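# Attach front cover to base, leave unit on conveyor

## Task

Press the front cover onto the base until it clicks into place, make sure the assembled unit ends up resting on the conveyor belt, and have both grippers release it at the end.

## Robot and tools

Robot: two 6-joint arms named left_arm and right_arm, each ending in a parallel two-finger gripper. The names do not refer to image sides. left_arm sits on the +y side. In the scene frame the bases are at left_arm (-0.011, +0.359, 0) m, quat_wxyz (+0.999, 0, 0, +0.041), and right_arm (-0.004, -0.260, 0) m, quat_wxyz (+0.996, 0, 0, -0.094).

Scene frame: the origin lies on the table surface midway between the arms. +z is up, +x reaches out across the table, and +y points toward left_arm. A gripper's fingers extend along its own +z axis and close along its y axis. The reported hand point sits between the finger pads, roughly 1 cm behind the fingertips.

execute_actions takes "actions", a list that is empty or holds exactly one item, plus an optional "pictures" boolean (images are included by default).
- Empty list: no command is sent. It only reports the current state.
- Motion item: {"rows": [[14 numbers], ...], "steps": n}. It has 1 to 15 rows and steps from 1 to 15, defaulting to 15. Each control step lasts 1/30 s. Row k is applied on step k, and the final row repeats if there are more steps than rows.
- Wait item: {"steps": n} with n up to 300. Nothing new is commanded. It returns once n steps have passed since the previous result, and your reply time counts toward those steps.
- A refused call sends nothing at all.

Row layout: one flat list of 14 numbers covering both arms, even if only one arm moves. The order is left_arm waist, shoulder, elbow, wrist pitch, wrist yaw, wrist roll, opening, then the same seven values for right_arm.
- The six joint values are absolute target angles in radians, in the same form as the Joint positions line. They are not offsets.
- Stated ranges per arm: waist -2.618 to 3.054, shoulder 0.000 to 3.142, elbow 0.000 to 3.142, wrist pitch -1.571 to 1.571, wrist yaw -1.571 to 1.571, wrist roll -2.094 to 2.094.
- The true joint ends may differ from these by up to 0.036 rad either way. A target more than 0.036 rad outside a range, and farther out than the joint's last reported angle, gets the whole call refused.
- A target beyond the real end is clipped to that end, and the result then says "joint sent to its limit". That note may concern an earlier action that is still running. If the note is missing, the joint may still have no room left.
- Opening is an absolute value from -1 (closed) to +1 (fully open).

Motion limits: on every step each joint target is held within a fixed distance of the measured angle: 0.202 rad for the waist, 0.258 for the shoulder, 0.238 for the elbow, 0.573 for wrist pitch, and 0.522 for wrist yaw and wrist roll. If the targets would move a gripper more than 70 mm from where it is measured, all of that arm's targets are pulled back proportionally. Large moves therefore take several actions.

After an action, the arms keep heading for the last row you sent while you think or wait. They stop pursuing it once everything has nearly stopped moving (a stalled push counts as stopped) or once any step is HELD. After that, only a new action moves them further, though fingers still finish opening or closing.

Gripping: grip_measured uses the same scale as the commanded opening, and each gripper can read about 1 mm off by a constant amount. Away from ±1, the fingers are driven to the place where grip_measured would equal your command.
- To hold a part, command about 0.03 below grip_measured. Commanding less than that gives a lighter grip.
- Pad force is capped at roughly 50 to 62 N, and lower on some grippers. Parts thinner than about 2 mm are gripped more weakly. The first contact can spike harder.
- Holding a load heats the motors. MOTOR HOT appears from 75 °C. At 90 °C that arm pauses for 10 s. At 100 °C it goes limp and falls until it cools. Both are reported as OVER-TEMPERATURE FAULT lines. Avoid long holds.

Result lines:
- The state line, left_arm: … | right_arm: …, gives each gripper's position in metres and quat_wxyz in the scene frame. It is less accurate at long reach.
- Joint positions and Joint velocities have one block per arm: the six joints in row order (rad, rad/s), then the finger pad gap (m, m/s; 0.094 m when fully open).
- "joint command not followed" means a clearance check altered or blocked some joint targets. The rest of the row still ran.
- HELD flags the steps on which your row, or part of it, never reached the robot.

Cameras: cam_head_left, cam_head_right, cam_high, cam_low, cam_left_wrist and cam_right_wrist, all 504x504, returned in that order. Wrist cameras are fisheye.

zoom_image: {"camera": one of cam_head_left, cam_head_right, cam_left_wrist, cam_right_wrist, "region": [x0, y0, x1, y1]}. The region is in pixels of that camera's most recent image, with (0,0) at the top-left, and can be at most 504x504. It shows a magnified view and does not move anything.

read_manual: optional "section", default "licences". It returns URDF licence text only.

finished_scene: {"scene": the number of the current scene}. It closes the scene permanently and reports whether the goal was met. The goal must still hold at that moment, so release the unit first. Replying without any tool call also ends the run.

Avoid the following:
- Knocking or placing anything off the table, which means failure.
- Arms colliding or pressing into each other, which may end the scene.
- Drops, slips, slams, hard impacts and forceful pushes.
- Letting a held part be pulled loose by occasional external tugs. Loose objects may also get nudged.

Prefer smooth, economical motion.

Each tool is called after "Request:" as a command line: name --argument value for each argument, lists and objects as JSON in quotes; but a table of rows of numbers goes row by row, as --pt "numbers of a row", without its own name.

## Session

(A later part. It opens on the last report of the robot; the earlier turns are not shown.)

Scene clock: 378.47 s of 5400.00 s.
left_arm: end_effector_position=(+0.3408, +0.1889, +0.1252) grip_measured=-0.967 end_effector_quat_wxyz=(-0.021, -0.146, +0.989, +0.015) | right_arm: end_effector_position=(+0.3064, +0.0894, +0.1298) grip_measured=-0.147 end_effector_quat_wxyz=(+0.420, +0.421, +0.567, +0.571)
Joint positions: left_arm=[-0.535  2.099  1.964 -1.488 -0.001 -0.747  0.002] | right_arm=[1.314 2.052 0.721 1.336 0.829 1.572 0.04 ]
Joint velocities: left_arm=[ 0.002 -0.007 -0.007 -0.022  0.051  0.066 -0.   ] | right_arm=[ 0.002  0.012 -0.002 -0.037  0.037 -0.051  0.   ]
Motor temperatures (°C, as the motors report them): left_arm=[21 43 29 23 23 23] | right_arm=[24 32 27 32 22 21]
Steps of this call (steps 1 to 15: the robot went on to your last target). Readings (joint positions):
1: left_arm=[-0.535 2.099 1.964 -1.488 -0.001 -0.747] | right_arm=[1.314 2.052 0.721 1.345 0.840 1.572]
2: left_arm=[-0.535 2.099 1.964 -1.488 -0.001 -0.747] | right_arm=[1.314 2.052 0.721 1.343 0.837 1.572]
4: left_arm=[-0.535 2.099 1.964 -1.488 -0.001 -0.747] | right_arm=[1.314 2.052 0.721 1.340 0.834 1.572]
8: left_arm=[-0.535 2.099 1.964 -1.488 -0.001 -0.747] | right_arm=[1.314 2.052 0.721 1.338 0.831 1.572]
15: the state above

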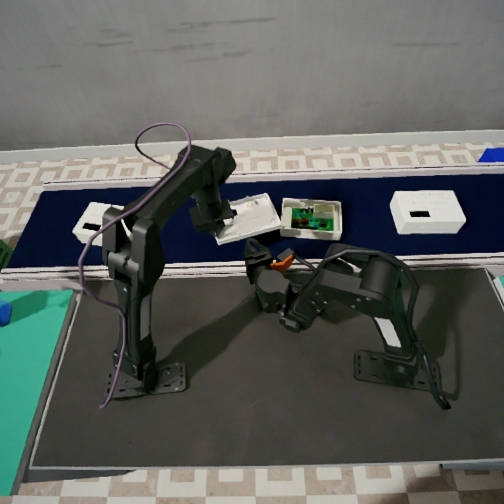

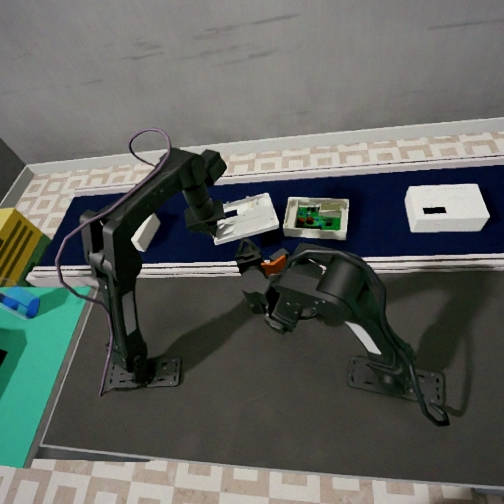

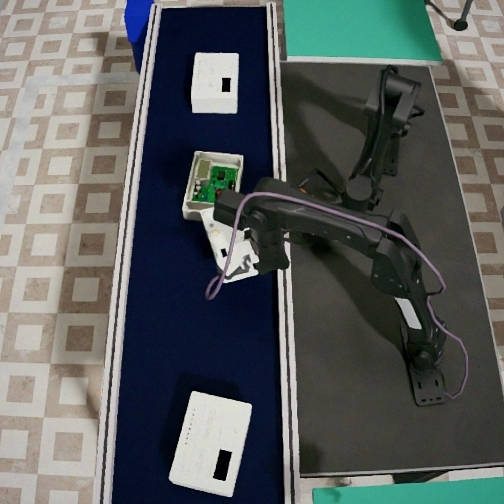

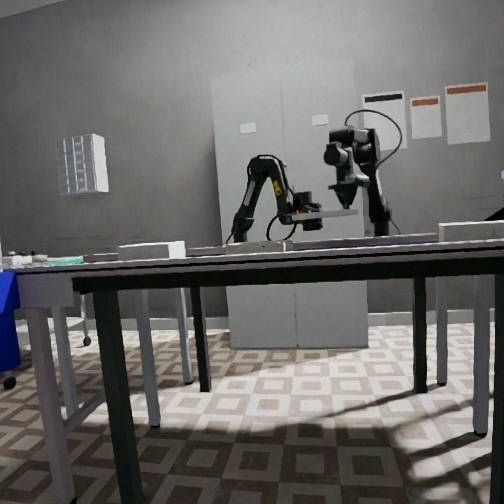

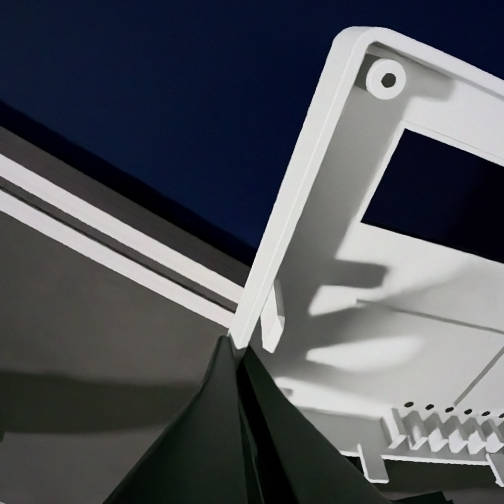

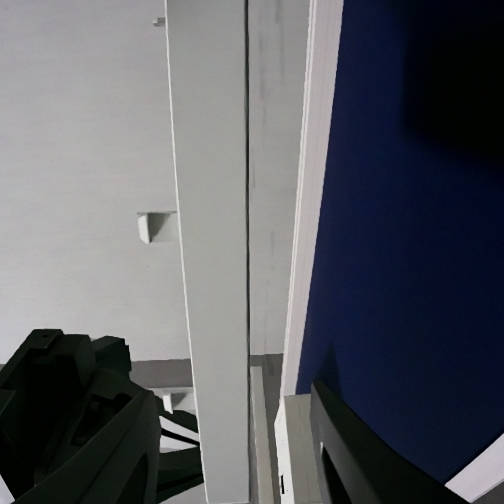

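Request:
execute_actions --actions '[{"rows": [[-0.534,2.085,1.955,-1.488,0,-0.752,-1, 1.308,2.05,0.75,1.312,0.814,1.571,-0.15],[-0.534,2.085,1.955,-1.488,0,-0.752,-1, 1.302,2.053,0.76,1.306,0.808,1.571,-0.15],[-0.534,2.085,1.955,-1.488,0,-0.752,-1, 1.296,2.056,0.77,1.30,0.802,1.571,-0.15],[-0.534,2.085,1.955,-1.488,0,-0.752,-1, 1.29,2.059,0.78,1.294,0.796,1.571,-0.15],[-0.534,2.085,1.955,-1.488,0,-0.752,-1, 1.284,2.062,0.79,1.288,0.79,1.571,-0.15],[-0.534,2.085,1.955,-1.488,0,-0.752,-1, 1.278,2.066,0.80,1.282,0.784,1.571,-0.15],[-0.534,2.085,1.955,-1.488,0,-0.752,-1, 1.272,2.07,0.81,1.276,0.778,1.571,-0.15],[-0.534,2.085,1.955,-1.488,0,-0.752,-1, 1.266,2.074,0.818,1.27,0.772,1.571,-0.15]], "steps": 15}]' --pictures false

Request:
execute_actions --actions '[{"steps": 12}]'

Scene clock: 401.90 s of 5400.00 s.
left_arm: end_effector_position=(+0.3420, +0.1890, +0.1251) grip_measured=-0.967 end_effector_quat_wxyz=(-0.018, -0.148, +0.989, +0.015) | right_arm: end_effector_position=(+0.3266, +0.0978, +0.1458) grip_measured=-0.147 end_effector_quat_wxyz=(+0.418, +0.422, +0.555, +0.582)
Joint positions: left_arm=[-0.535  2.099  1.964 -1.484 -0.005 -0.751  0.002] | right_arm=[1.272 2.052 0.796 1.294 0.786 1.572 0.04 ]
Joint velocities: left_arm=[-0.007 -0.017 -0.022  0.095  0.022  0.007  0.   ] | right_arm=[ 0.002  0.007 -0.002 -0.007 -0.007  0.007 -0.001]
Motor temperatures (°C, as the motors report them): left_arm=[21 44 29 23 23 23] | right_arm=[24 34 27 32 22 21]
Steps of this call (steps 1 to 15: the robot went on to your last target; steps 16 to 90: nothing new was sent; then 19.93 s passed at rest; steps 91 to 105: all 15 steps of this action). Readings (joint positions):
91: left_arm=[-0.535 2.099 1.964 -1.488 -0.001 -0.747] | right_arm=[1.314 2.052 0.721 1.335 0.828 1.572]
92: left_arm=[-0.535 2.099 1.964 -1.488 -0.001 -0.747] | right_arm=[1.314 2.052 0.722 1.333 0.826 1.572]
94: left_arm=[-0.535 2.099 1.964 -1.488 -0.001 -0.747] | right_arm=[1.309 2.052 0.736 1.323 0.820 1.572]
98: left_arm=[-0.535 2.099 1.964 -1.488 -0.001 -0.747] | right_arm=[1.286 2.052 0.779 1.307 0.801 1.572]
105: the state above

Scene clock: 402.30 s of 5400.00 s.
left_arm: end_effector_position=(+0.3420, +0.1890, +0.1251) grip_measured=-0.967 end_effector_quat_wxyz=(-0.018, -0.148, +0.989, +0.016) | right_arm: end_effector_position=(+0.3266, +0.0980, +0.1454) grip_measured=-0.147 end_effector_quat_wxyz=(+0.417, +0.422, +0.556, +0.582)
Joint positions: left_arm=[-0.535  2.099  1.964 -1.484 -0.005 -0.751  0.002] | right_arm=[1.272 2.052 0.796 1.292 0.784 1.572 0.04 ]
Joint velocities: left_arm=[ 0.002  0.007 -0.012 -0.022  0.007  0.051 -0.003] | right_arm=[ 0.002  0.002 -0.002  0.037  0.037  0.022 -0.   ]
Motor temperatures (°C, as the motors report them): left_arm=[21 44 29 23 23 23] | right_arm=[24 34 28 32 22 21]
Steps of this call (steps 1 to 12: the robot went on to your last target). Readings (joint positions):
1: left_arm=[-0.535 2.099 1.964 -1.484 -0.005 -0.751] | right_arm=[1.272 2.052 0.796 1.294 0.786 1.572]
2: left_arm=[-0.535 2.099 1.964 -1.484 -0.005 -0.751] | right_arm=[1.272 2.052 0.796 1.293 0.785 1.572]
4: left_arm=[-0.535 2.099 1.964 -1.484 -0.005 -0.751] | right_arm=[1.272 2.052 0.796 1.293 0.785 1.572]
8: left_arm=[-0.535 2.099 1.964 -1.484 -0.005 -0.751] | right_arm=[1.272 2.052 0.796 1.292 0.784 1.572]
12: the state above

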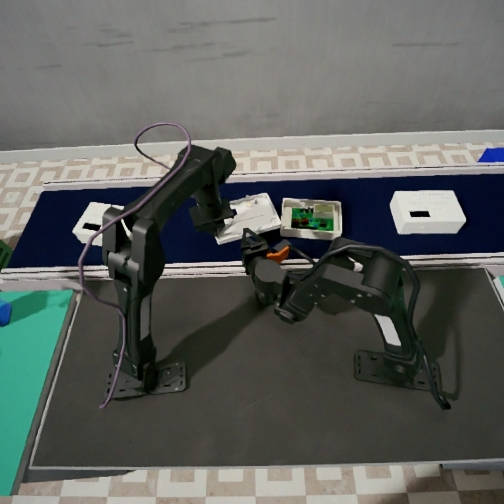

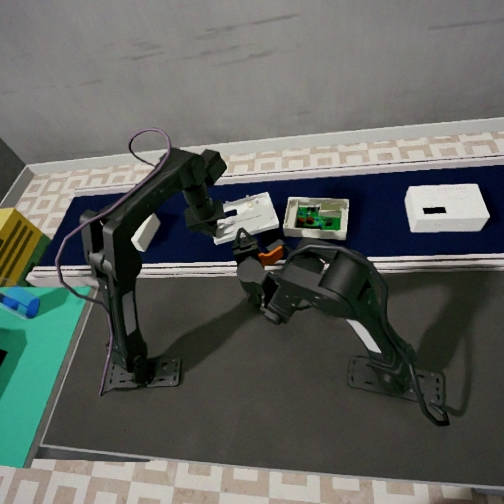

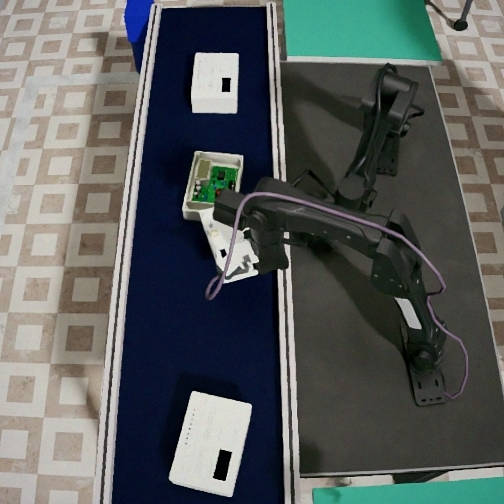

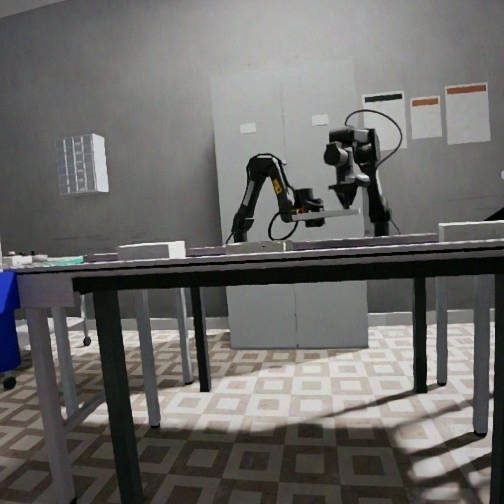

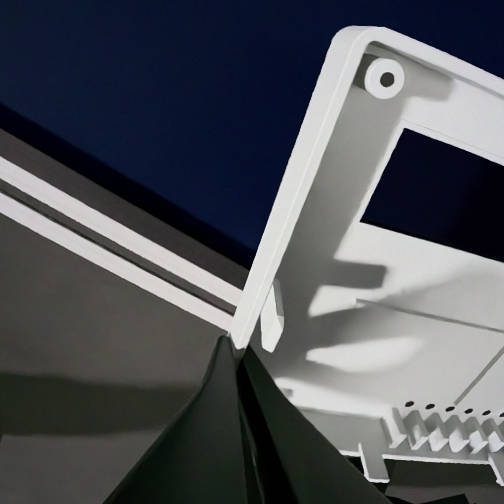

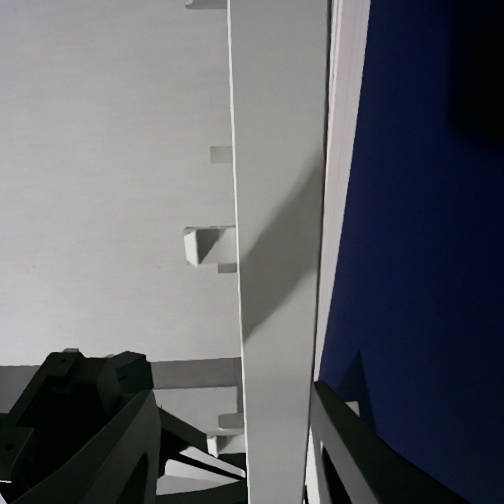

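Request:
execute_actions --actions '[{"rows": [[-0.534,2.085,1.955,-1.488,0,-0.752,-1, 1.275,2.074,0.818,1.27,0.772,1.571,0.0],[-0.534,2.085,1.955,-1.488,0,-0.752,-1, 1.275,2.074,0.818,1.27,0.772,1.571,0.15],[-0.534,2.085,1.955,-1.488,0,-0.752,-1, 1.275,2.08,0.818,1.27,0.772,1.571,0.15],[-0.534,2.085,1.955,-1.488,0,-0.752,-1, 1.275,2.086,0.818,1.27,0.772,1.571,0.15],[-0.534,2.085,1.955,-1.488,0,-0.752,-1, 1.275,2.092,0.818,1.27,0.772,1.571,0.15],[-0.534,2.085,1.955,-1.488,0,-0.752,-1, 1.275,2.098,0.818,1.27,0.772,1.571,0.15]], "steps": 15}]' --pictures false

Scene clock: 411.53 s of 5400.00 s.
left_arm: end_effector_position=(+0.3419, +0.1891, +0.1251) grip_measured=-0.967 end_effector_quat_wxyz=(-0.018, -0.148, +0.989, +0.016) | right_arm: end_effector_position=(+0.3267, +0.0993, +0.1257) grip_measured=+0.147 end_effector_quat_wxyz=(+0.419, +0.418, +0.574, +0.565)
Joint positions: left_arm=[-0.535  2.099  1.964 -1.484 -0.005 -0.751  0.002] | right_arm=[1.272 2.091 0.796 1.281 0.78  1.572 0.054]
Joint velocities: left_arm=[-0.022 -0.007  0.017  0.022  0.037  0.051 -0.001] | right_arm=[-0.012 -0.012 -0.002 -0.095  0.007  0.007 -0.001]
Motor temperatures (°C, as the motors report them): left_arm=[21 44 29 23 23 23] | right_arm=[24 33 28 32 22 21]
Steps of this call (steps 1 to 15: the robot went on to your last target; steps 16 to 90: nothing new was sent; then 5.73 s passed at rest; steps 91 to 105: all 15 steps of this action). Readings (joint positions):
91: left_arm=[-0.535 2.099 1.964 -1.484 -0.005 -0.751] | right_arm=[1.272 2.052 0.796 1.290 0.782 1.572]
92: left_arm=[-0.535 2.099 1.964 -1.484 -0.005 -0.751] | right_arm=[1.272 2.052 0.796 1.290 0.782 1.572]
94: left_arm=[-0.535 2.099 1.964 -1.484 -0.005 -0.751] | right_arm=[1.272 2.056 0.796 1.290 0.782 1.572]
98: left_arm=[-0.535 2.099 1.964 -1.484 -0.005 -0.751] | right_arm=[1.272 2.081 0.796 1.288 0.781 1.572]
105: the state above

Request:
execute_actions --actions '[{"rows": [[-0.534,2.085,1.955,-1.488,0,-0.752,-1, 1.27,2.098,0.826,1.268,0.77,1.571,0.15],[-0.534,2.085,1.955,-1.488,0,-0.752,-1, 1.266,2.098,0.832,1.264,0.766,1.571,0.15],[-0.534,2.085,1.955,-1.488,0,-0.752,-1, 1.261,2.098,0.838,1.26,0.762,1.571,0.15],[-0.534,2.085,1.955,-1.488,0,-0.752,-1, 1.256,2.098,0.844,1.255,0.758,1.571,0.15],[-0.534,2.085,1.955,-1.488,0,-0.752,-1, 1.251,2.098,0.85,1.25,0.754,1.571,0.15],[-0.534,2.085,1.955,-1.488,0,-0.752,-1, 1.246,2.098,0.856,1.245,0.75,1.571,0.15],[-0.534,2.085,1.955,-1.488,0,-0.752,-1, 1.241,2.098,0.861,1.24,0.745,1.571,0.15],[-0.534,2.085,1.955,-1.488,0,-0.752,-1, 1.236,2.098,0.866,1.236,0.74,1.571,0.15],[-0.534,2.085,1.955,-1.488,0,-0.752,-1, 1.232,2.098,0.866,1.234,0.737,1.571,0.15]], "steps": 15}]' --pictures false

Request:
execute_actions --actions '[{"steps": 12}]'

Scene clock: 422.47 s of 5400.00 s.
left_arm: end_effector_position=(+0.3419, +0.1891, +0.1251) grip_measured=-0.967 end_effector_quat_wxyz=(-0.018, -0.148, +0.989, +0.016) | right_arm: end_effector_position=(+0.3432, +0.1013, +0.1364) grip_measured=+0.147 end_effector_quat_wxyz=(+0.420, +0.421, +0.565, +0.572)
Joint positions: left_arm=[-0.535  2.099  1.964 -1.484 -0.005 -0.751  0.002] | right_arm=[1.235 2.091 0.844 1.256 0.75  1.572 0.054]
Joint velocities: left_arm=[-0.002 -0.017 -0.012 -0.037  0.066  0.007 -0.001] | right_arm=[ 0.012  0.007  0.012 -0.037 -0.051 -0.022 -0.001]
Motor temperatures (°C, as the motors report them): left_arm=[21 44 29 23 23 23] | right_arm=[24 33 28 32 22 21]
Steps of this call (steps 1 to 15: the robot went on to your last target; steps 16 to 90: nothing new was sent; then 7.43 s passed at rest; steps 91 to 105: all 15 steps of this action). Readings (joint positions):
91: left_arm=[-0.535 2.099 1.964 -1.484 -0.005 -0.751] | right_arm=[1.272 2.091 0.796 1.281 0.780 1.572]
92: left_arm=[-0.535 2.099 1.964 -1.484 -0.005 -0.751] | right_arm=[1.272 2.091 0.797 1.281 0.779 1.572]
94: left_arm=[-0.535 2.099 1.964 -1.484 -0.005 -0.751] | right_arm=[1.271 2.091 0.806 1.276 0.776 1.572]
98: left_arm=[-0.535 2.099 1.964 -1.484 -0.005 -0.751] | right_arm=[1.256 2.091 0.834 1.267 0.762 1.572]
105: the state above

Scene clock: 422.87 s of 5400.00 s.
left_arm: end_effector_position=(+0.3419, +0.1891, +0.1251) grip_measured=-0.967 end_effector_quat_wxyz=(-0.018, -0.148, +0.989, +0.016) | right_arm: end_effector_position=(+0.3429, +0.1020, +0.1356) grip_measured=+0.147 end_effector_quat_wxyz=(+0.419, +0.420, +0.567, +0.572)
Joint positions: left_arm=[-0.535  2.099  1.964 -1.484 -0.005 -0.751  0.002] | right_arm=[1.235 2.091 0.844 1.252 0.745 1.572 0.054]
Joint velocities: left_arm=[-0.002 -0.002  0.007 -0.037 -0.051  0.051  0.001] | right_arm=[ 0.007 -0.007 -0.007  0.022 -0.022 -0.066 -0.   ]
Motor temperatures (°C, as the motors report them): left_arm=[21 44 29 23 23 23] | right_arm=[24 33 28 32 22 21]
Steps of this call (steps 1 to 12: the robot went on to your last target). Readings (joint positions):
1: left_arm=[-0.535 2.099 1.964 -1.484 -0.005 -0.751] | right_arm=[1.235 2.091 0.844 1.255 0.749 1.572]
2: left_arm=[-0.535 2.099 1.964 -1.484 -0.005 -0.751] | right_arm=[1.235 2.091 0.844 1.254 0.748 1.572]
4: left_arm=[-0.535 2.099 1.964 -1.484 -0.005 -0.751] | right_arm=[1.235 2.091 0.844 1.253 0.747 1.572]
8: left_arm=[-0.535 2.099 1.964 -1.484 -0.005 -0.751] | right_arm=[1.235 2.091 0.844 1.252 0.746 1.572]
12: the state above

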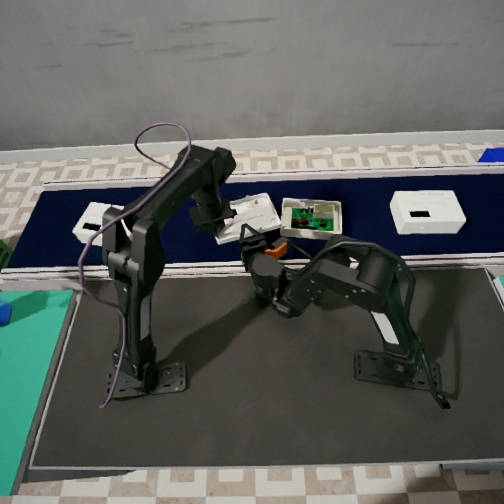

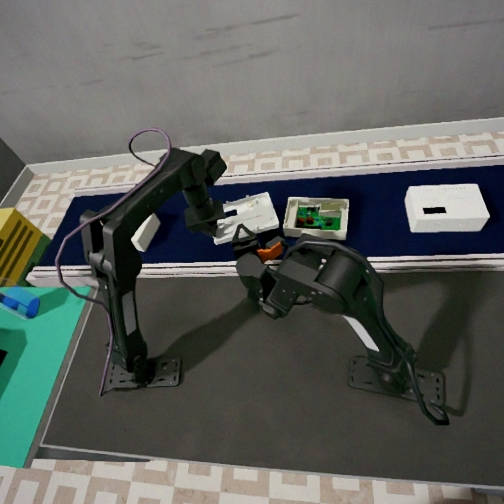

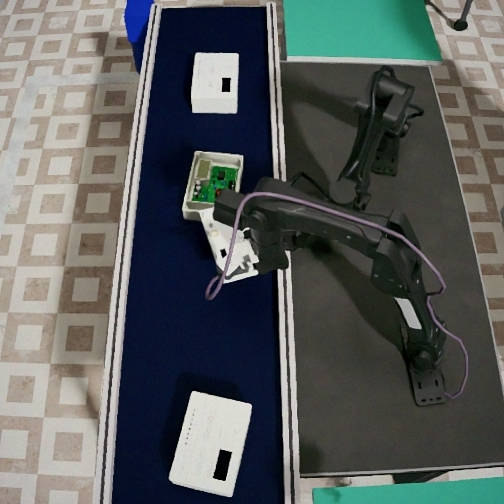

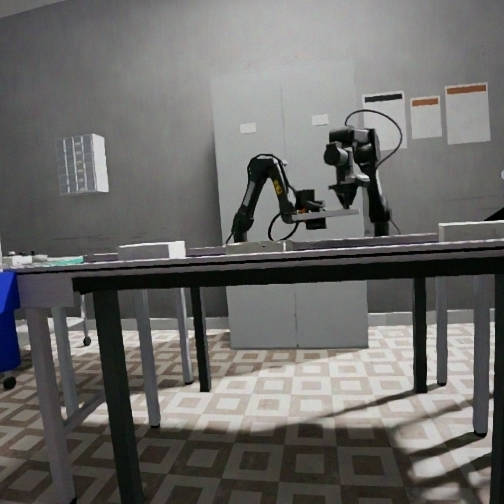

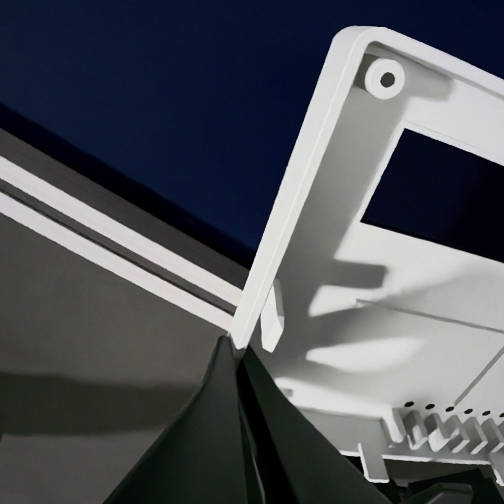

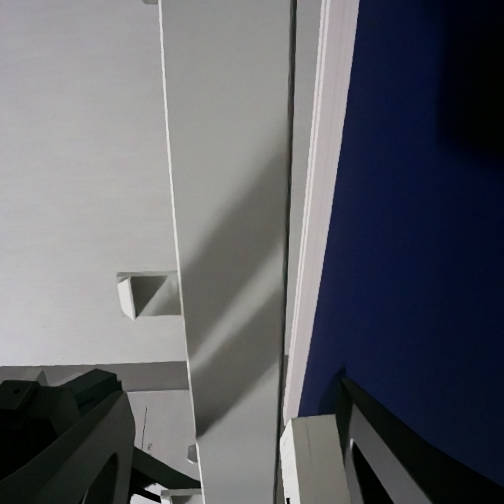

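Request:
execute_actions --actions '[{"rows": [[-0.534,2.085,1.955,-1.488,0,-0.752,-1, 1.228,2.098,0.84,1.26,0.733,1.571,0.15],[-0.534,2.085,1.955,-1.488,0,-0.752,-1, 1.225,2.098,0.83,1.27,0.73,1.571,0.15],[-0.534,2.085,1.955,-1.488,0,-0.752,-1, 1.222,2.098,0.82,1.28,0.728,1.571,0.15],[-0.534,2.085,1.955,-1.488,0,-0.752,-1, 1.219,2.098,0.81,1.286,0.726,1.571,0.15]], "steps": 15}]' --pictures false

Request:
execute_actions --actions '[{"steps": 10}]'

Scene clock: 441.57 s of 5400.00 s.
left_arm: end_effector_position=(+0.3419, +0.1891, +0.1251) grip_measured=-0.967 end_effector_quat_wxyz=(-0.018, -0.148, +0.989, +0.016) | right_arm: end_effector_position=(+0.3438, +0.0962, +0.1336) grip_measured=+0.147 end_effector_quat_wxyz=(+0.418, +0.420, +0.566, +0.573)
Joint positions: left_arm=[-0.535  2.099  1.964 -1.484 -0.005 -0.751  0.002] | right_arm=[1.225 2.091 0.823 1.277 0.735 1.572 0.054]
Joint velocities: left_arm=[-0.037  0.002  0.002 -0.022  0.037  0.022  0.   ] | right_arm=[ 0.017 -0.002 -0.017  0.022 -0.037 -0.022  0.   ]
Motor temperatures (°C, as the motors report them): left_arm=[21 45 29 23 23 23] | right_arm=[24 33 28 32 22 21]
Steps of this call (steps 1 to 15: the robot went on to your last target; steps 16 to 90: nothing new was sent; then 15.20 s passed at rest; steps 91 to 105: all 15 steps of this action). Readings (joint positions):
91: left_arm=[-0.535 2.099 1.964 -1.484 -0.005 -0.751] | right_arm=[1.235 2.091 0.844 1.251 0.745 1.572]
92: left_arm=[-0.535 2.099 1.964 -1.484 -0.005 -0.751] | right_arm=[1.235 2.091 0.844 1.253 0.744 1.572]
94: left_arm=[-0.535 2.099 1.964 -1.484 -0.005 -0.751] | right_arm=[1.234 2.091 0.839 1.262 0.739 1.572]
98: left_arm=[-0.535 2.099 1.964 -1.484 -0.005 -0.751] | right_arm=[1.226 2.091 0.824 1.272 0.737 1.572]
105: the state above

Scene clock: 441.90 s of 5400.00 s.
left_arm: end_effector_position=(+0.3419, +0.1891, +0.1251) grip_measured=-0.967 end_effector_quat_wxyz=(-0.018, -0.148, +0.989, +0.016) | right_arm: end_effector_position=(+0.3437, +0.0963, +0.1339) grip_measured=+0.147 end_effector_quat_wxyz=(+0.418, +0.420, +0.566, +0.574)
Joint positions: left_arm=[-0.535  2.099  1.964 -1.484 -0.005 -0.751  0.002] | right_arm=[1.225 2.091 0.823 1.279 0.734 1.572 0.054]
Joint velocities: left_arm=[-0.012 -0.012  0.002  0.007 -0.007 -0.007  0.001] | right_arm=[-0.007  0.007 -0.022  0.037 -0.037 -0.037 -0.001]
Motor temperatures (°C, as the motors report them): left_arm=[21 45 29 23 23 23] | right_arm=[24 33 28 32 22 21]
Steps of this call (steps 1 to 10: the robot went on to your last target). Readings (joint positions):
1: left_arm=[-0.535 2.099 1.964 -1.484 -0.005 -0.751] | right_arm=[1.225 2.091 0.823 1.278 0.735 1.572]
2: left_arm=[-0.535 2.099 1.964 -1.484 -0.005 -0.751] | right_arm=[1.225 2.091 0.823 1.278 0.735 1.572]
4: left_arm=[-0.535 2.099 1.964 -1.484 -0.005 -0.751] | right_arm=[1.225 2.091 0.823 1.279 0.735 1.572]
8: left_arm=[-0.535 2.099 1.964 -1.484 -0.005 -0.751] | right_arm=[1.225 2.091 0.823 1.279 0.734 1.572]
10: the state above

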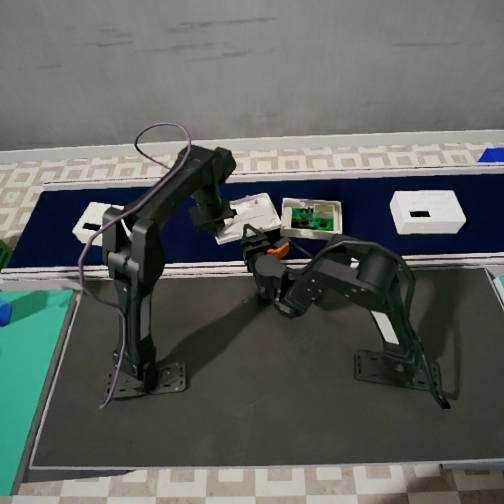

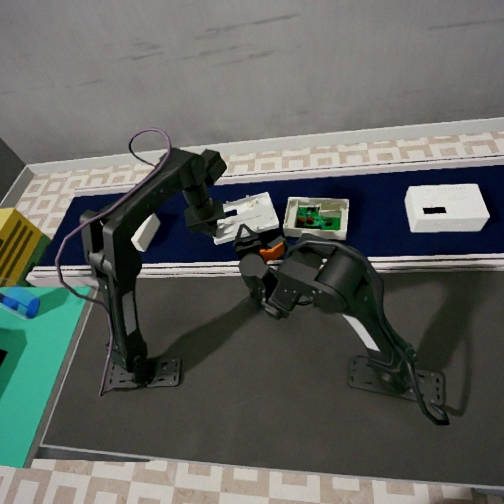

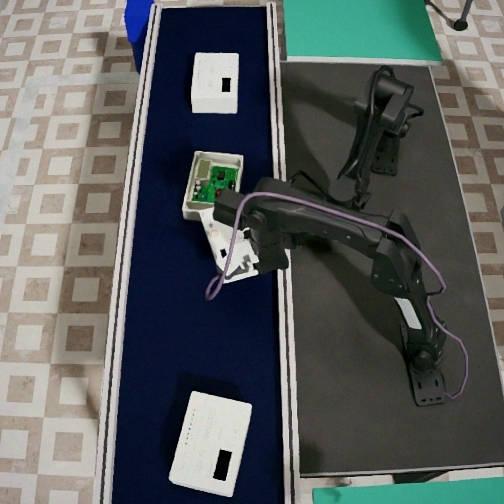

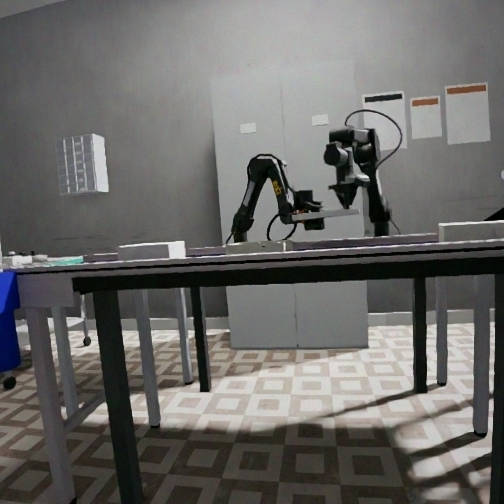

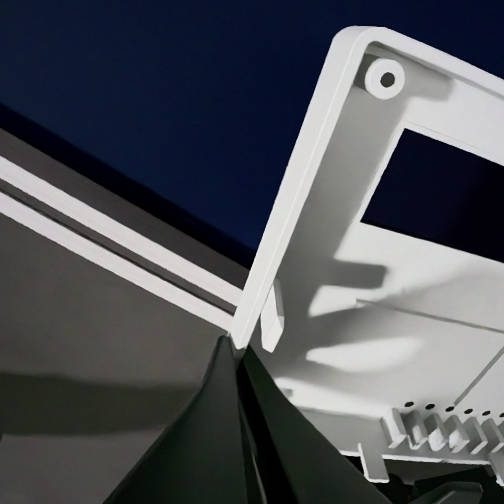

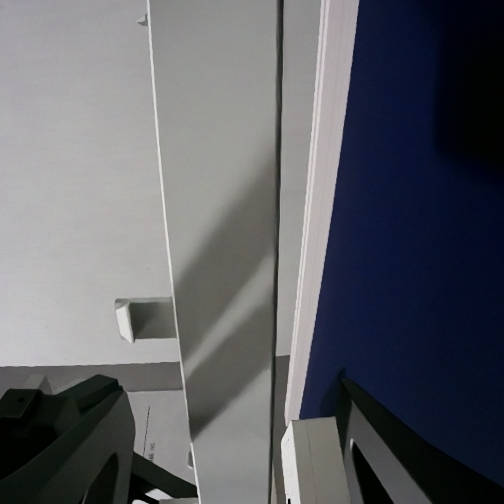

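Request:
execute_actions --actions '[{"rows": [[-0.534,2.085,1.955,-1.488,0,-0.752,-1, 1.219,2.098,0.81,1.29,0.726,1.571,0.05],[-0.534,2.085,1.955,-1.488,0,-0.752,-1, 1.219,2.098,0.81,1.29,0.726,1.571,-0.05],[-0.534,2.085,1.955,-1.488,0,-0.752,-1, 1.219,2.098,0.81,1.29,0.726,1.571,-0.15],[-0.534,2.085,1.955,-1.488,0,-0.752,-1, 1.219,2.098,0.81,1.29,0.726,1.571,-0.25],[-0.534,2.085,1.955,-1.488,0,-0.752,-1, 1.219,2.098,0.81,1.29,0.726,1.571,-0.33],[-0.534,2.085,1.955,-1.488,0,-0.752,-1, 1.219,2.098,0.81,1.29,0.726,1.571,-0.4],[-0.534,2.085,1.955,-1.488,0,-0.752,-1, 1.219,2.098,0.81,1.29,0.726,1.571,-0.45],[-0.534,2.085,1.955,-1.488,0,-0.752,-1, 1.219,2.098,0.81,1.29,0.726,1.571,-0.5]], "steps": 15}]'

Scene clock: 451.77 s of 5400.00 s.
left_arm: end_effector_position=(+0.3419, +0.1891, +0.1251) grip_measured=-0.967 end_effector_quat_wxyz=(-0.018, -0.148, +0.989, +0.016) | right_arm: end_effector_position=(+0.3437, +0.0963, +0.1348) grip_measured=-0.497 end_effector_quat_wxyz=(+0.418, +0.420, +0.564, +0.575)
Joint positions: left_arm=[-0.535  2.099  1.964 -1.484 -0.005 -0.751  0.002] | right_arm=[1.225 2.091 0.823 1.283 0.734 1.572 0.024]
Joint velocities: left_arm=[ 0.007  0.002 -0.007 -0.007 -0.037  0.007 -0.   ] | right_arm=[-0.002 -0.007  0.002 -0.037  0.022  0.007  0.001]
Motor temperatures (°C, as the motors report them): left_arm=[21 45 29 23 23 23] | right_arm=[24 33 27 33 22 21]
Steps of this call (steps 1 to 15: the robot went on to your last target; steps 16 to 90: nothing new was sent; then 6.37 s passed at rest; steps 91 to 105: all 15 steps of this action). Readings (joint positions):
91: left_arm=[-0.535 2.099 1.964 -1.484 -0.005 -0.751] | right_arm=[1.225 2.091 0.823 1.280 0.734 1.572]
92: left_arm=[-0.535 2.099 1.964 -1.484 -0.005 -0.751] | right_arm=[1.225 2.091 0.823 1.280 0.734 1.572]
94: left_arm=[-0.535 2.099 1.964 -1.484 -0.005 -0.751] | right_arm=[1.225 2.091 0.823 1.282 0.734 1.572]
98: left_arm=[-0.535 2.099 1.964 -1.484 -0.005 -0.751] | right_arm=[1.225 2.091 0.823 1.283 0.734 1.572]
105: the state above

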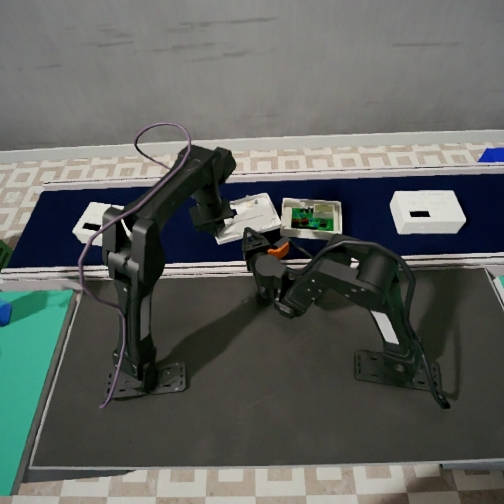

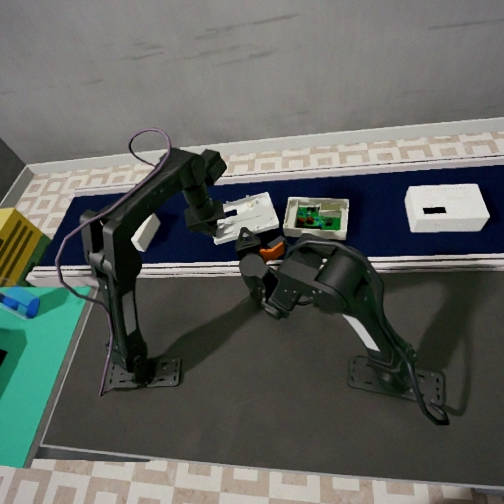

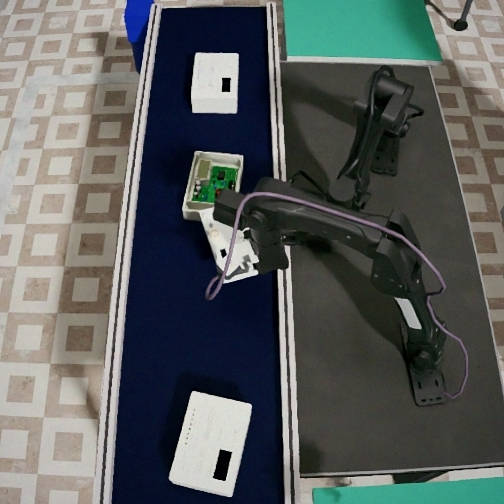

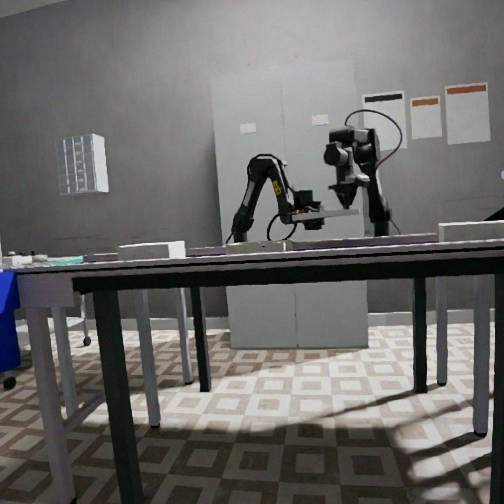

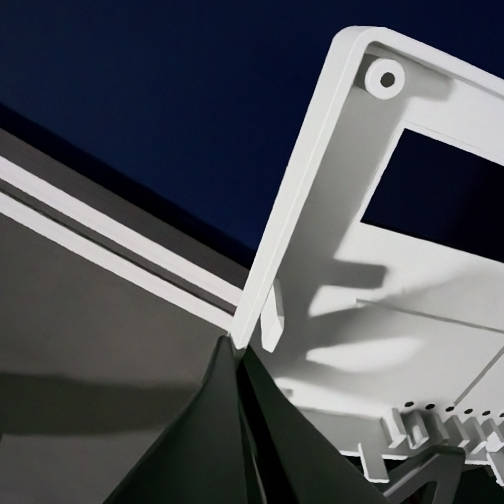

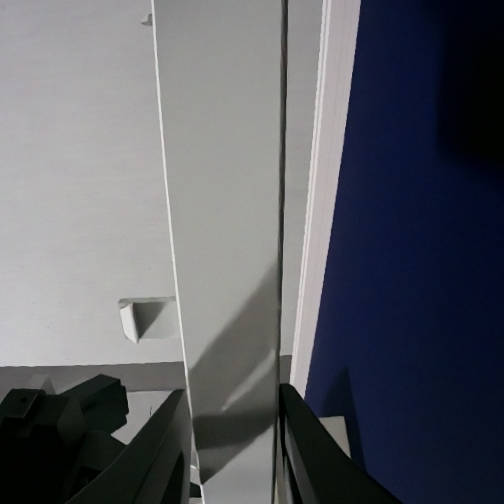

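Request:
execute_actions --actions '[{"rows": [[-0.534,2.085,1.955,-1.488,0,-0.752,-1, 1.219,2.098,0.81,1.29,0.726,1.571,-0.52],[-0.534,2.085,1.955,-1.488,0,-0.752,-1, 1.219,2.098,0.81,1.29,0.726,1.571,-0.54],[-0.534,2.085,1.955,-1.488,0,-0.752,-1, 1.219,2.098,0.81,1.29,0.726,1.571,-0.56],[-0.534,2.085,1.955,-1.488,0,-0.752,-1, 1.219,2.098,0.81,1.29,0.726,1.571,-0.58],[-0.534,2.085,1.955,-1.488,0,-0.752,-1, 1.219,2.098,0.81,1.29,0.726,1.571,-0.60],[-0.534,2.085,1.955,-1.488,0,-0.752,-1, 1.219,2.098,0.81,1.29,0.726,1.571,-0.62],[-0.534,2.085,1.955,-1.488,0,-0.752,-1, 1.219,2.098,0.81,1.29,0.726,1.571,-0.64],[-0.534,2.085,1.955,-1.488,0,-0.752,-1, 1.219,2.098,0.81,1.29,0.726,1.571,-0.66]], "steps": 15}]' --pictures false

Scene clock: 461.83 s of 5400.00 s.
left_arm: end_effector_position=(+0.3418, +0.1890, +0.1251) grip_measured=-0.967 end_effector_quat_wxyz=(-0.018, -0.148, +0.989, +0.016) | right_arm: end_effector_position=(+0.3437, +0.0963, +0.1349) grip_measured=-0.633 end_effector_quat_wxyz=(+0.416, +0.421, +0.563, +0.577)
Joint positions: left_arm=[-0.535  2.099  1.964 -1.484 -0.005 -0.751  0.002] | right_arm=[1.225 2.091 0.823 1.284 0.734 1.577 0.017]
Joint velocities: left_arm=[ 0.002  0.002  0.002 -0.007  0.022 -0.022 -0.   ] | right_arm=[-0.007  0.007 -0.002  0.007 -0.037  0.007  0.001]
Motor temperatures (°C, as the motors report them): left_arm=[21 45 29 23 23 23] | right_arm=[24 33 27 33 22 21]
Steps of this call (steps 1 to 15: the robot went on to your last target; steps 16 to 90: nothing new was sent; then 6.57 s passed at rest; steps 91 to 105: all 15 steps of this action). Readings (joint positions):
91: left_arm=[-0.535 2.099 1.964 -1.484 -0.005 -0.751] | right_arm=[1.225 2.091 0.823 1.283 0.734 1.572]
92: left_arm=[-0.535 2.099 1.964 -1.484 -0.005 -0.751] | right_arm=[1.225 2.091 0.823 1.283 0.734 1.572]
94: left_arm=[-0.535 2.099 1.964 -1.484 -0.005 -0.751] | right_arm=[1.225 2.091 0.823 1.283 0.734 1.572]
98: left_arm=[-0.535 2.099 1.964 -1.484 -0.005 -0.751] | right_arm=[1.225 2.091 0.823 1.284 0.734 1.576]
105: the state above

Request:
execute_actions --actions '[{"rows": [[-0.534,2.085,1.955,-1.488,0,-0.752,-1, 1.219,2.098,0.81,1.29,0.726,1.571,-0.68],[-0.534,2.085,1.955,-1.488,0,-0.752,-0.95, 1.219,2.098,0.81,1.29,0.726,1.571,-0.68],[-0.534,2.085,1.955,-1.488,0,-0.752,-0.9, 1.219,2.098,0.81,1.29,0.726,1.571,-0.68],[-0.534,2.085,1.955,-1.488,0,-0.752,-0.8, 1.219,2.098,0.81,1.29,0.726,1.571,-0.68],[-0.534,2.085,1.955,-1.488,0,-0.752,-0.7, 1.219,2.098,0.81,1.29,0.726,1.571,-0.68],[-0.534,2.085,1.955,-1.488,0,-0.752,-0.7, 1.219,2.098,0.81,1.29,0.726,1.571,-0.68],[-0.534,2.07,1.955,-1.488,0,-0.752,-0.7, 1.219,2.098,0.81,1.29,0.726,1.571,-0.68],[-0.534,2.055,1.955,-1.488,0,-0.752,-0.7, 1.219,2.098,0.81,1.29,0.726,1.571,-0.68],[-0.534,2.04,1.955,-1.488,0,-0.752,-0.7, 1.219,2.098,0.81,1.29,0.726,1.571,-0.68],[-0.534,2.025,1.955,-1.488,0,-0.752,-0.7, 1.219,2.098,0.81,1.29,0.726,1.571,-0.68],[-0.534,2.01,1.955,-1.488,0,-0.752,-0.7, 1.219,2.098,0.81,1.29,0.726,1.571,-0.68],[-0.534,1.995,1.955,-1.488,0,-0.752,-0.7, 1.219,2.098,0.81,1.29,0.726,1.571,-0.68],[-0.534,1.98,1.955,-1.488,0,-0.752,-0.7, 1.219,2.098,0.81,1.29,0.726,1.571,-0.68],[-0.534,1.965,1.955,-1.488,0,-0.752,-0.7, 1.219,2.098,0.81,1.29,0.726,1.571,-0.68],[-0.534,1.95,1.955,-1.488,0,-0.752,-0.7, 1.219,2.098,0.81,1.29,0.726,1.571,-0.68]], "steps": 15}]' --pictures false

Request:
execute_actions --actions '[{"steps": 12}]'

Scene clock: 478.70 s of 5400.00 s.
left_arm: end_effector_position=(+0.3399, +0.1897, +0.1585) grip_measured=-0.702 end_effector_quat_wxyz=(+0.018, -0.148, +0.989, -0.011) | right_arm: end_effector_position=(+0.3437, +0.0965, +0.1347) grip_measured=-0.633 end_effector_quat_wxyz=(+0.416, +0.421, +0.563, +0.577)
Joint positions: left_arm=[-0.535  2.009  1.964 -1.484 -0.003 -0.751  0.014] | right_arm=[1.225 2.091 0.823 1.283 0.733 1.578 0.017]
Joint velocities: left_arm=[ 0.007 -0.549 -0.012  0.11  -0.051 -0.051  0.001] | right_arm=[-0.022 -0.007 -0.007  0.007 -0.022 -0.095  0.   ]
Motor temperatures (°C, as the motors report them): left_arm=[21 45 29 23 23 23] | right_arm=[24 34 27 33 22 21]
Steps of this call (steps 1 to 15: the robot went on to your last target; steps 16 to 90: nothing new was sent; then 13.37 s passed at rest; steps 91 to 105: all 15 steps of this action). Readings (joint positions):
91: left_arm=[-0.535 2.099 1.964 -1.484 -0.005 -0.751] | right_arm=[1.225 2.091 0.823 1.284 0.734 1.577]
92: left_arm=[-0.535 2.099 1.964 -1.484 -0.005 -0.751] | right_arm=[1.225 2.091 0.823 1.284 0.734 1.578]
94: left_arm=[-0.535 2.099 1.964 -1.484 -0.004 -0.751] | right_arm=[1.225 2.091 0.823 1.283 0.734 1.578]
98: left_arm=[-0.535 2.097 1.964 -1.484 -0.004 -0.751] | right_arm=[1.225 2.091 0.823 1.283 0.733 1.578]
105: the state above

Scene clock: 479.10 s of 5400.00 s.
left_arm: end_effector_position=(+0.3373, +0.1909, +0.1796) grip_measured=-0.702 end_effector_quat_wxyz=(+0.042, -0.148, +0.988, -0.027) | right_arm: end_effector_position=(+0.3437, +0.0965, +0.1347) grip_measured=-0.633 end_effector_quat_wxyz=(+0.416, +0.421, +0.563, +0.577)
Joint positions: left_arm=[-0.535  1.952  1.964 -1.484 -0.003 -0.751  0.014] | right_arm=[1.225 2.091 0.823 1.283 0.733 1.578 0.017]
Joint velocities: left_arm=[ 0.012 -0.012 -0.017  0.022 -0.022 -0.037 -0.   ] | right_arm=[ 0.007  0.002 -0.017 -0.022  0.007 -0.066 -0.001]
Motor temperatures (°C, as the motors report them): left_arm=[21 45 29 23 23 23] | right_arm=[24 34 27 33 22 21]
Steps of this call (steps 1 to 12: the robot went on to your last target). Readings (joint positions):
1: left_arm=[-0.535 1.991 1.964 -1.484 -0.003 -0.751] | right_arm=[1.225 2.091 0.823 1.283 0.733 1.578]
2: left_arm=[-0.535 1.974 1.964 -1.484 -0.003 -0.751] | right_arm=[1.225 2.091 0.823 1.283 0.733 1.578]
4: left_arm=[-0.535 1.954 1.964 -1.484 -0.003 -0.751] | right_arm=[1.225 2.091 0.823 1.283 0.733 1.578]
8: left_arm=[-0.535 1.952 1.964 -1.484 -0.003 -0.751] | right_arm=[1.225 2.091 0.823 1.283 0.733 1.578]
12: the state above

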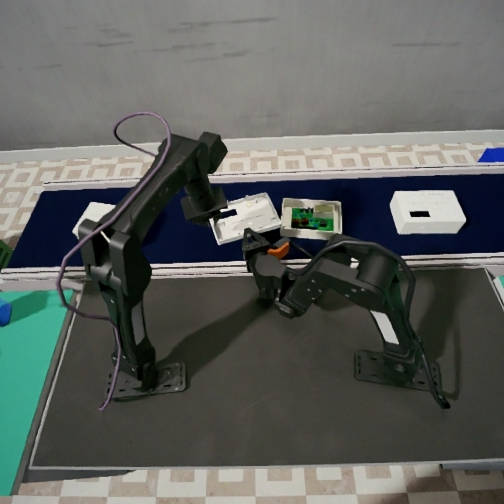

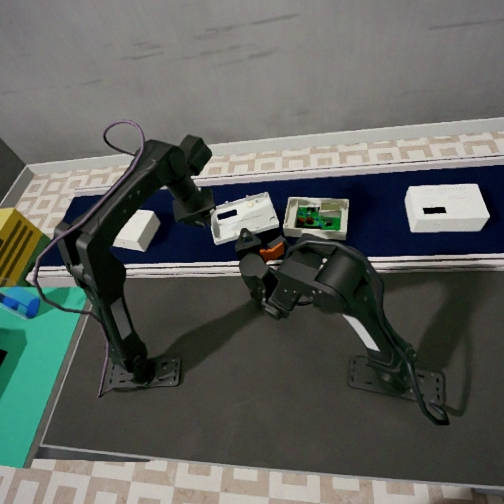

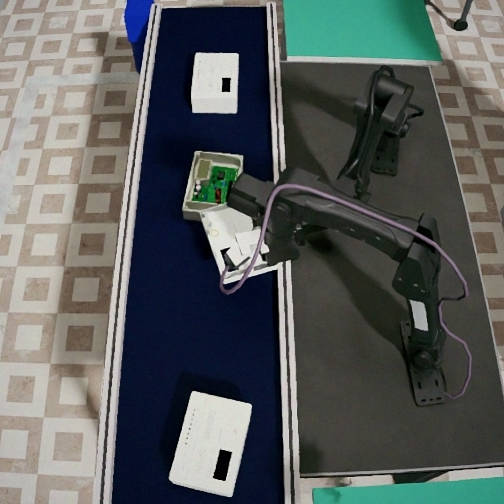

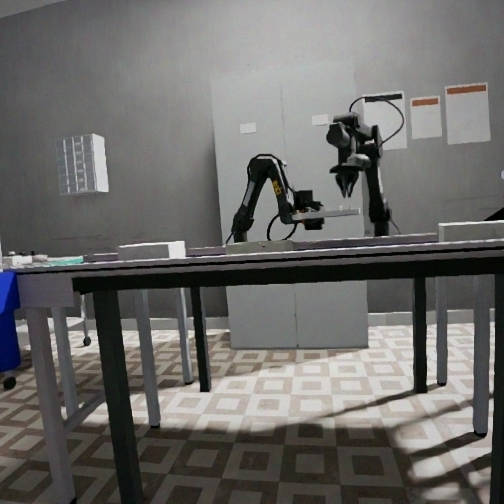

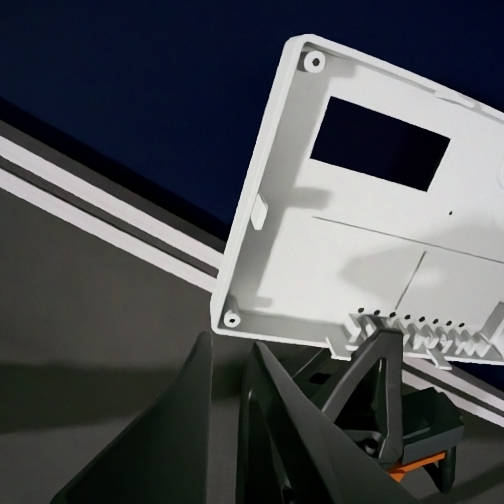

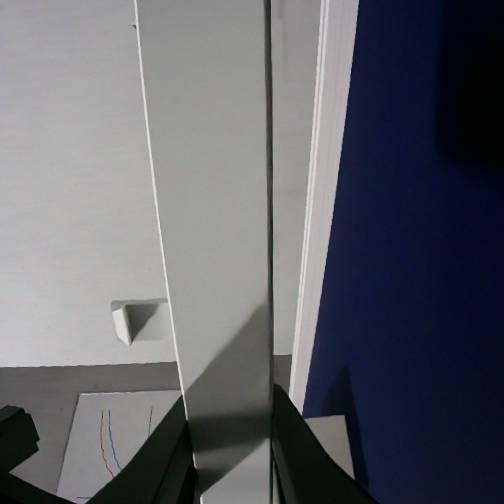

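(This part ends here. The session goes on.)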